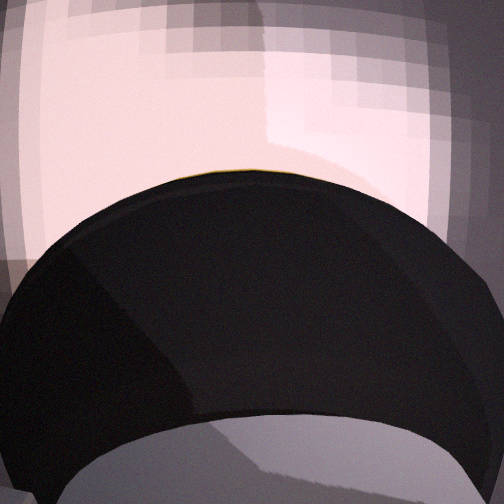

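Scene clock: 135.77 s.
end_effector_position=(+0.5131, +0.0414, +0.0428) force_n=(+3.2, +3.5, -30.2) torque_nm=(-0.12, -0.51, -0.08) end_effector_quat_wxyz=(-0.004, +0.748, +0.664, -0.002) end_effector_velocity=(+0.055, -0.007, +0.000) end_effector_angular_velocity=(+0.000, -0.000, -0.001)
Joint positions: [-0.423 -1.283  2.31  -3.184 -1.362 -1.636]
Joint velocities: [ 0.008 -0.01  -0.14   0.148 -0.004  0.008]
Joint torques (N m, as the arm reports them, + toward a larger angle): [  5.84 -28.4   -3.02   0.33  -0.47   0.65]
Hand target: +0.510, +0.043, +0.033; -0.020, +0.749, +0.662, -0.014
Off the commanded pose: 0.011 m, 2 deg.
Joint stiffness scale: [0.5 0.5 0.5 0.5 0.5 0.5]

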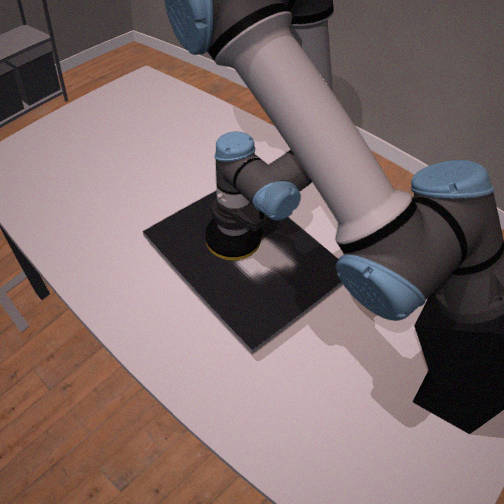

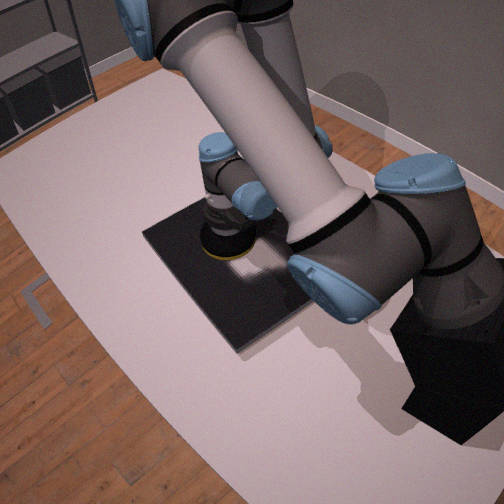

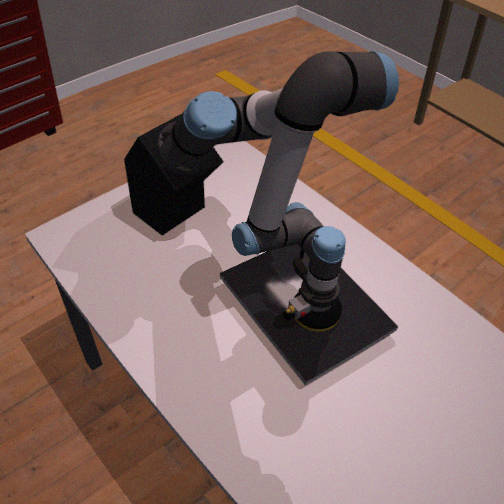

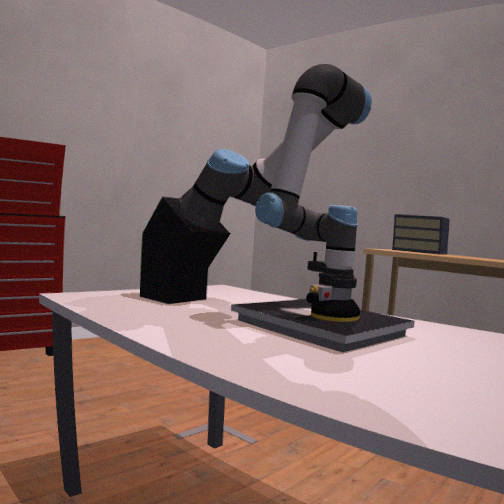

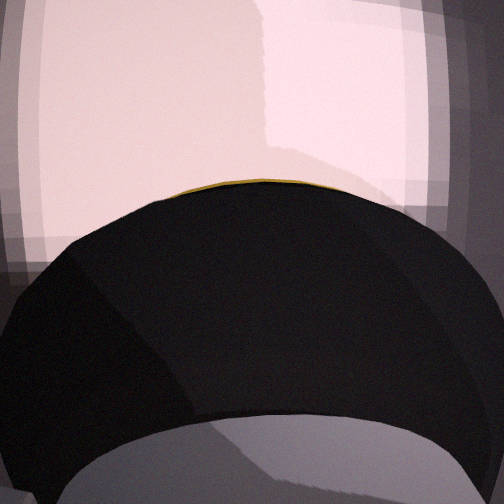

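Scene clock: 136.27 s.
end_effector_position=(+0.5400, +0.0379, +0.0428) force_n=(+2.6, +1.8, -32.6) torque_nm=(+0.39, -0.47, -0.16) end_effector_quat_wxyz=(-0.004, +0.749, +0.663, -0.002) end_effector_velocity=(+0.054, -0.007, +0.001) end_effector_angular_velocity=(-0.003, +0.003, -0.001)
Joint positions: [-0.42  -1.285  2.24  -3.112 -1.364 -1.631]
Joint velocities: [ 0.007 -0.    -0.141  0.143 -0.007  0.006]
Joint torques (N m, as the arm reports them, + toward a larger angle): [  4.88 -27.76  -4.54   0.51  -0.33   0.52]
Hand target: +0.534, +0.040, +0.030; -0.023, +0.751, +0.660, -0.016
Off the commanded pose: 0.015 m, 3 deg.
Joint stiffness scale: [0.5 0.5 0.5 0.5 0.5 0.5]

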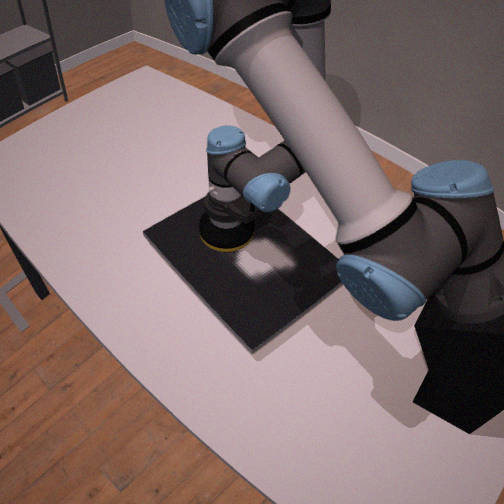

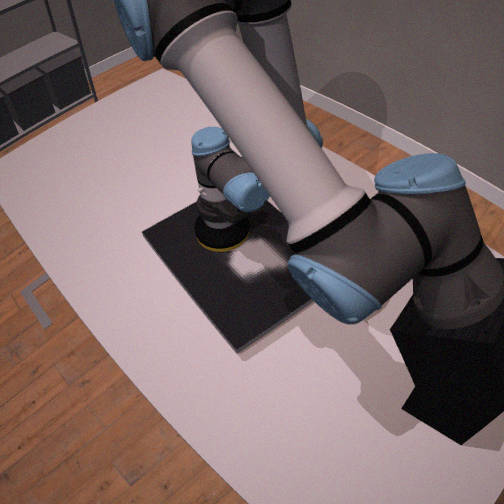

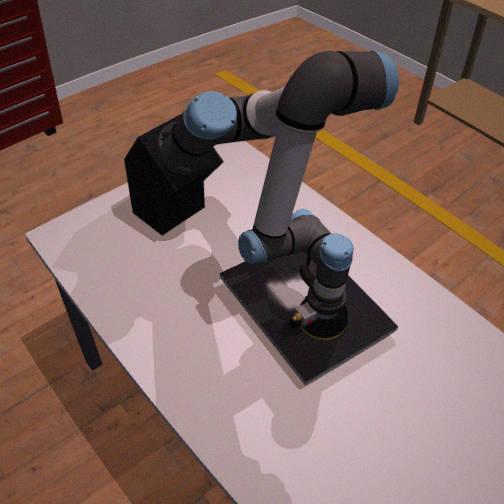

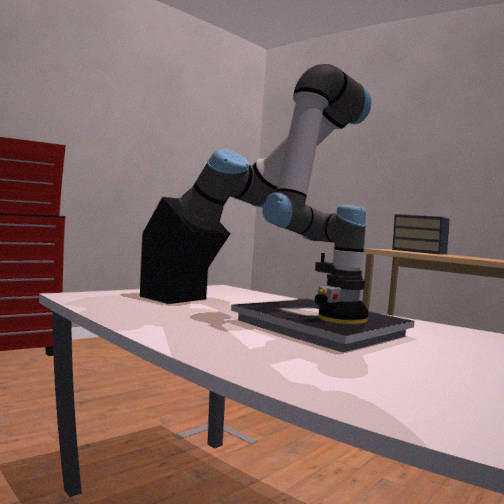

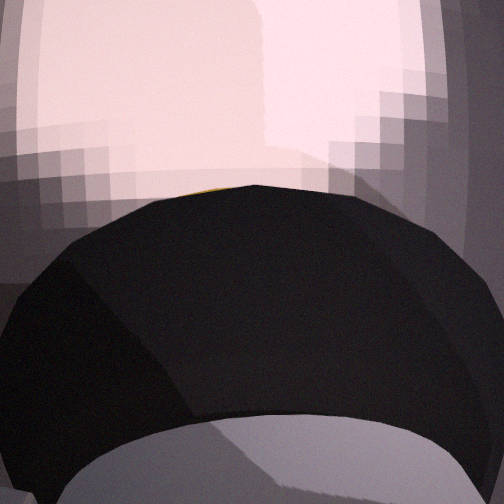

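Scene clock: 136.77 s.
end_effector_position=(+0.5665, +0.0351, +0.0429) force_n=(+2.9, +2.4, -20.1) torque_nm=(-0.66, -0.57, -0.24) end_effector_quat_wxyz=(-0.005, +0.749, +0.662, -0.003) end_effector_velocity=(+0.054, -0.007, +0.000) end_effector_angular_velocity=(+0.001, +0.002, -0.003)
Joint positions: [-0.416 -1.281  2.168 -3.042 -1.366 -1.626]
Joint velocities: [ 0.004  0.013 -0.145  0.133 -0.002  0.006]
Joint torques (N m, as the arm reports them, + toward a larger angle): [  4.92 -25.5   -5.68   0.27  -0.45   0.31]
Hand target: +0.557, +0.037, +0.026; -0.027, +0.752, +0.659, -0.019
Off the commanded pose: 0.020 m, 3 deg.
Joint stiffness scale: [0.5 0.5 0.5 0.5 0.5 0.5]

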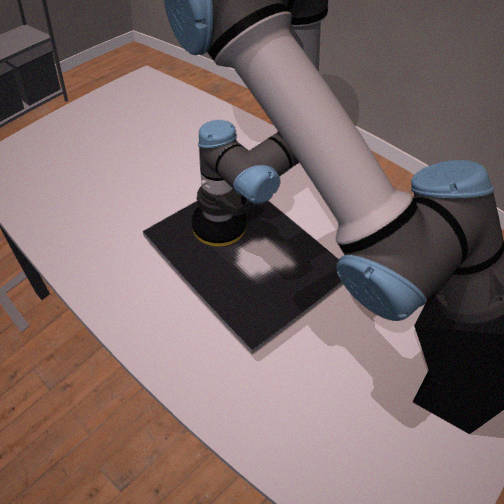

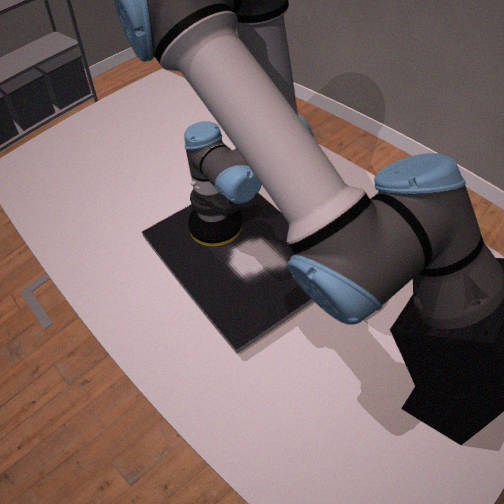

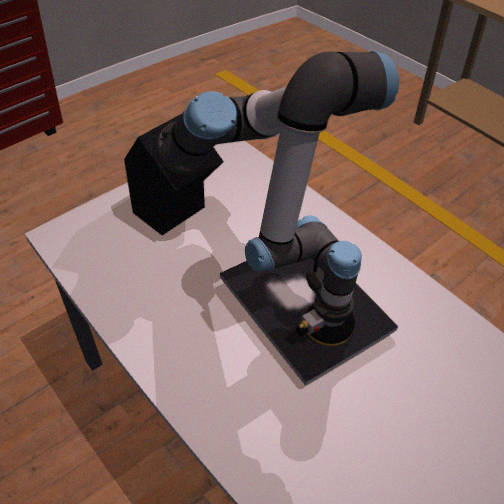

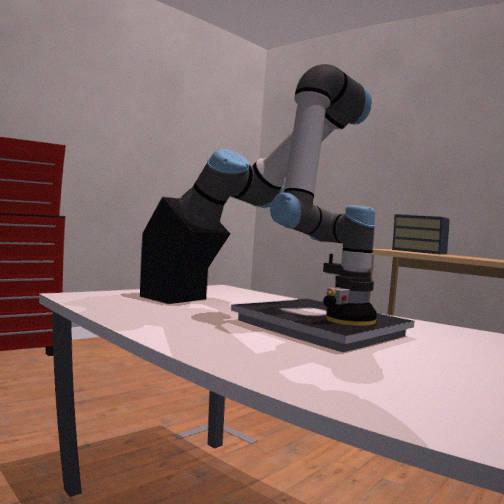

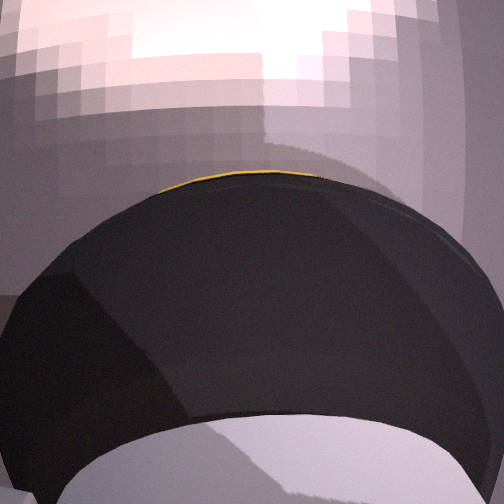

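Scene clock: 137.27 s.
end_effector_position=(+0.5929, +0.0322, +0.0429) force_n=(+2.5, -0.3, -31.1) torque_nm=(-0.53, -0.25, -0.37) end_effector_quat_wxyz=(-0.006, +0.750, +0.661, -0.003) end_effector_velocity=(+0.052, -0.007, -0.000) end_effector_angular_velocity=(+0.001, +0.006, -0.003)
Joint positions: [-0.412 -1.273  2.096 -2.976 -1.368 -1.621]
Joint velocities: [ 0.005  0.021 -0.147  0.132 -0.002  0.005]
Joint torques (N m, as the arm reports them, + toward a larger angle): [  4.68 -26.35  -5.38   0.43  -0.75   0.41]
Hand target: +0.582, +0.034, +0.024; -0.029, +0.752, +0.658, -0.021
Off the commanded pose: 0.023 m, 3 deg.
Joint stiffness scale: [0.5 0.5 0.5 0.5 0.5 0.5]

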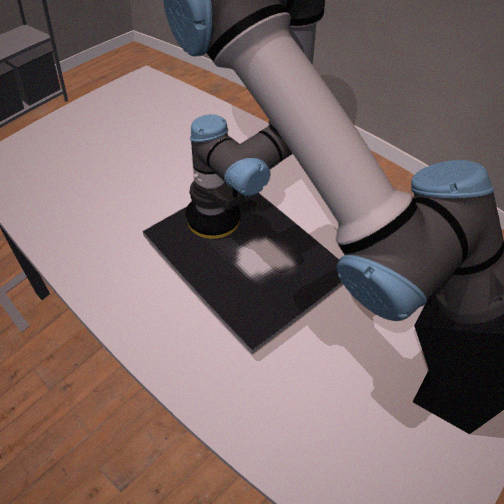

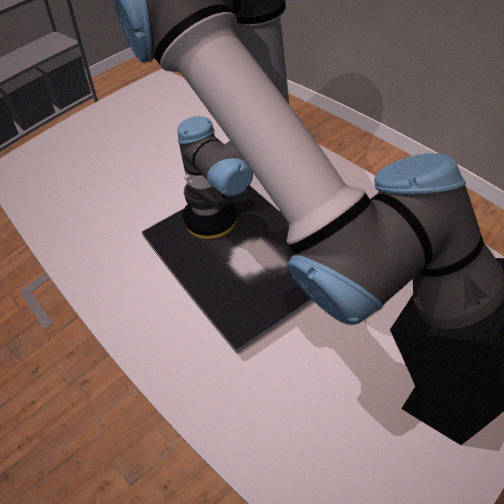

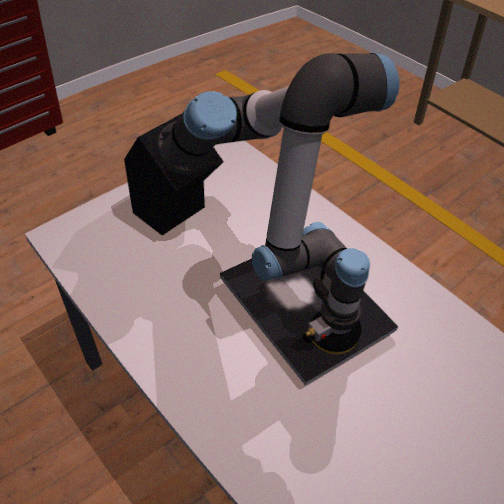

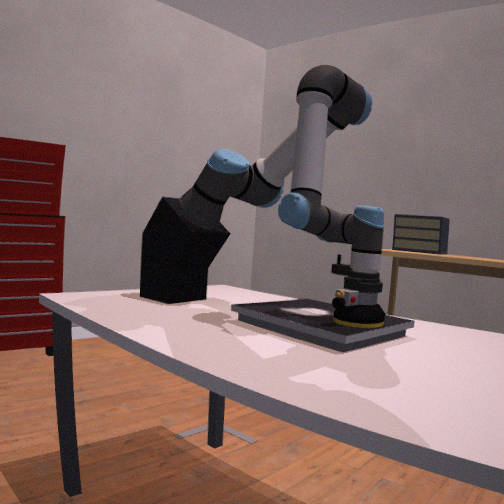

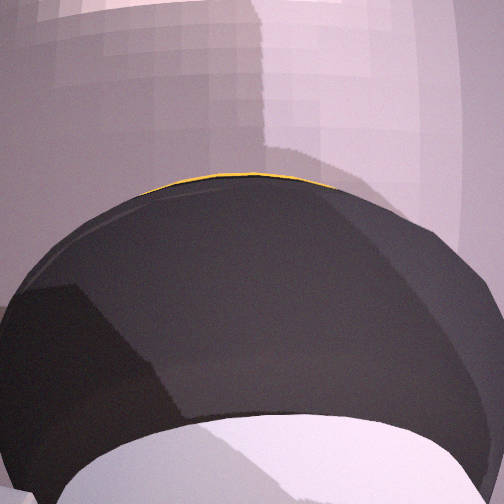

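Scene clock: 137.77 s.
end_effector_position=(+0.6190, +0.0292, +0.0429) force_n=(+2.0, +3.8, -29.5) torque_nm=(+0.08, -0.69, -0.34) end_effector_quat_wxyz=(-0.007, +0.751, +0.660, -0.004) end_effector_velocity=(+0.052, -0.009, -0.000) end_effector_angular_velocity=(-0.004, +0.005, -0.005)
Joint positions: [-0.409 -1.26   2.021 -2.912 -1.37  -1.616]
Joint velocities: [ 0.002  0.03  -0.151  0.126 -0.006  0.006]
Joint torques (N m, as the arm reports them, + toward a larger angle): [  7.02 -28.08  -6.92   0.16  -0.54   0.61]
Hand target: +0.606, +0.031, +0.022; -0.031, +0.753, +0.657, -0.023
Off the commanded pose: 0.025 m, 4 deg.
Joint stiffness scale: [0.5 0.5 0.5 0.5 0.5 0.5]

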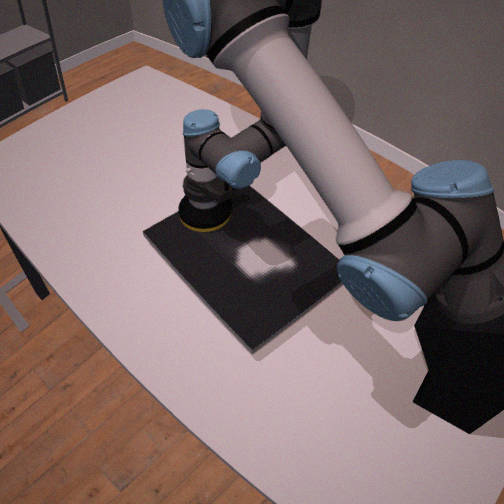

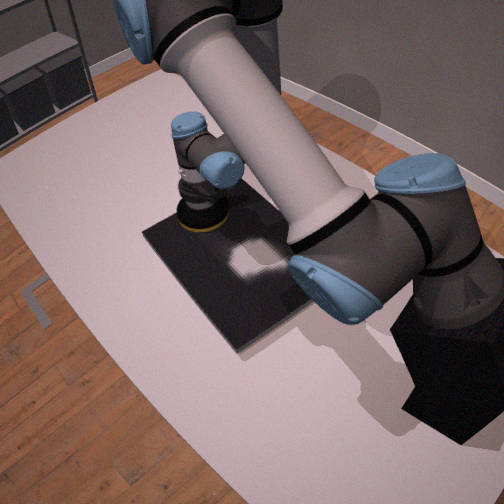

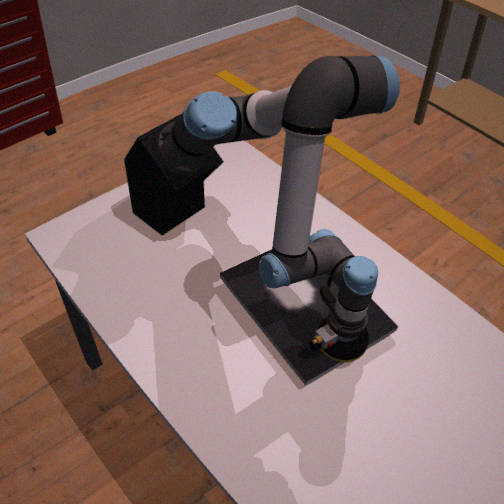

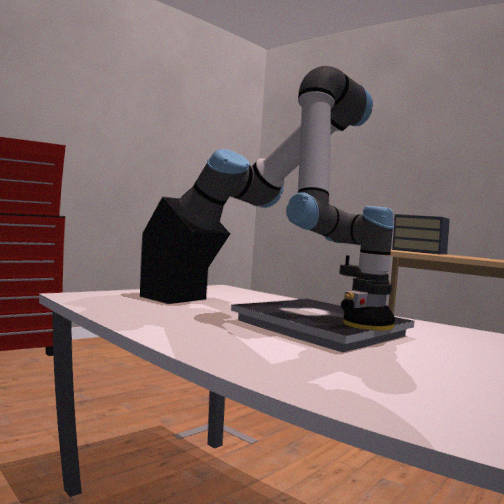

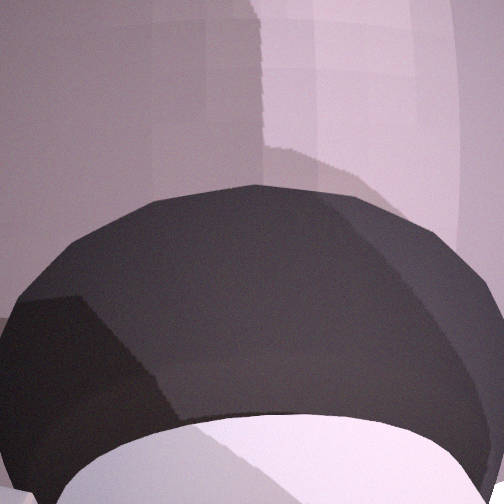

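Scene clock: 138.27 s.
end_effector_position=(+0.6200, +0.0312, +0.0531) force_n=(+0.8, -1.2, -1.5) torque_nm=(-0.35, +0.14, +0.01) end_effector_quat_wxyz=(-0.008, +0.750, +0.661, -0.004) end_effector_velocity=(+0.008, +0.008, +0.044) end_effector_angular_velocity=(-0.001, -0.037, +0.016)
Joint positions: [-0.409 -1.287  2.027 -2.891 -1.369 -1.619]
Joint velocities: [-0.001 -0.106  0.037  0.032  0.006 -0.01 ]
Joint torques (N m, as the arm reports them, + toward a larger angle): [ -0.95 -45.23  -8.68  -2.78  -0.04  -0.13]
Hand target: +0.619, +0.029, +0.058; -0.007, +0.751, +0.660, -0.004
Off the commanded pose: 0.005 m, 0 deg.
Joint stiffness scale: [0.5 0.5 0.5 0.5 0.5 0.5]

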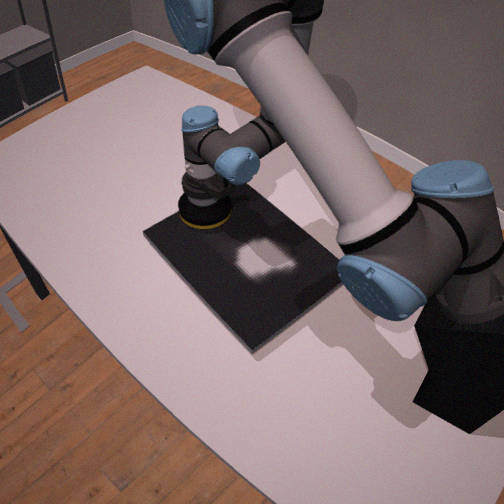

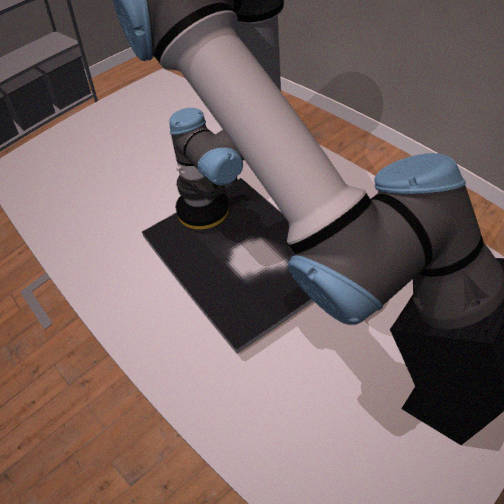

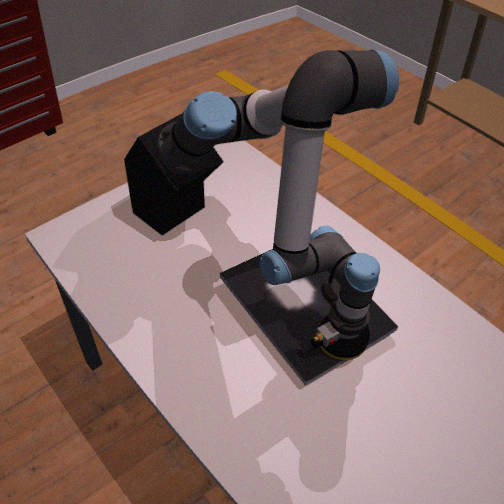

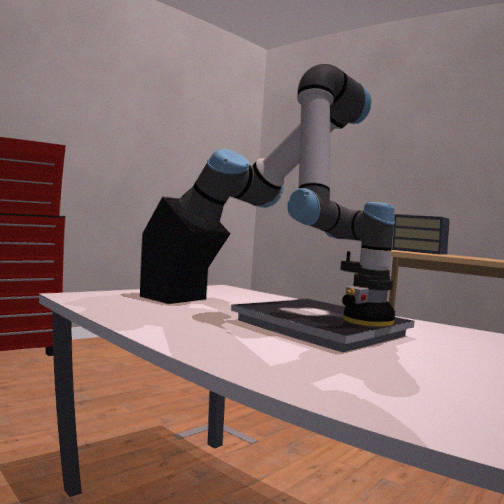

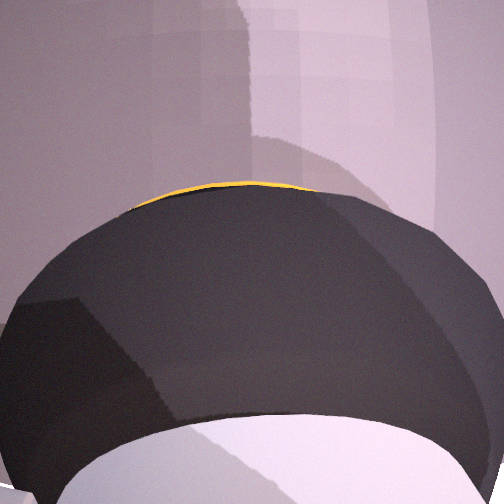

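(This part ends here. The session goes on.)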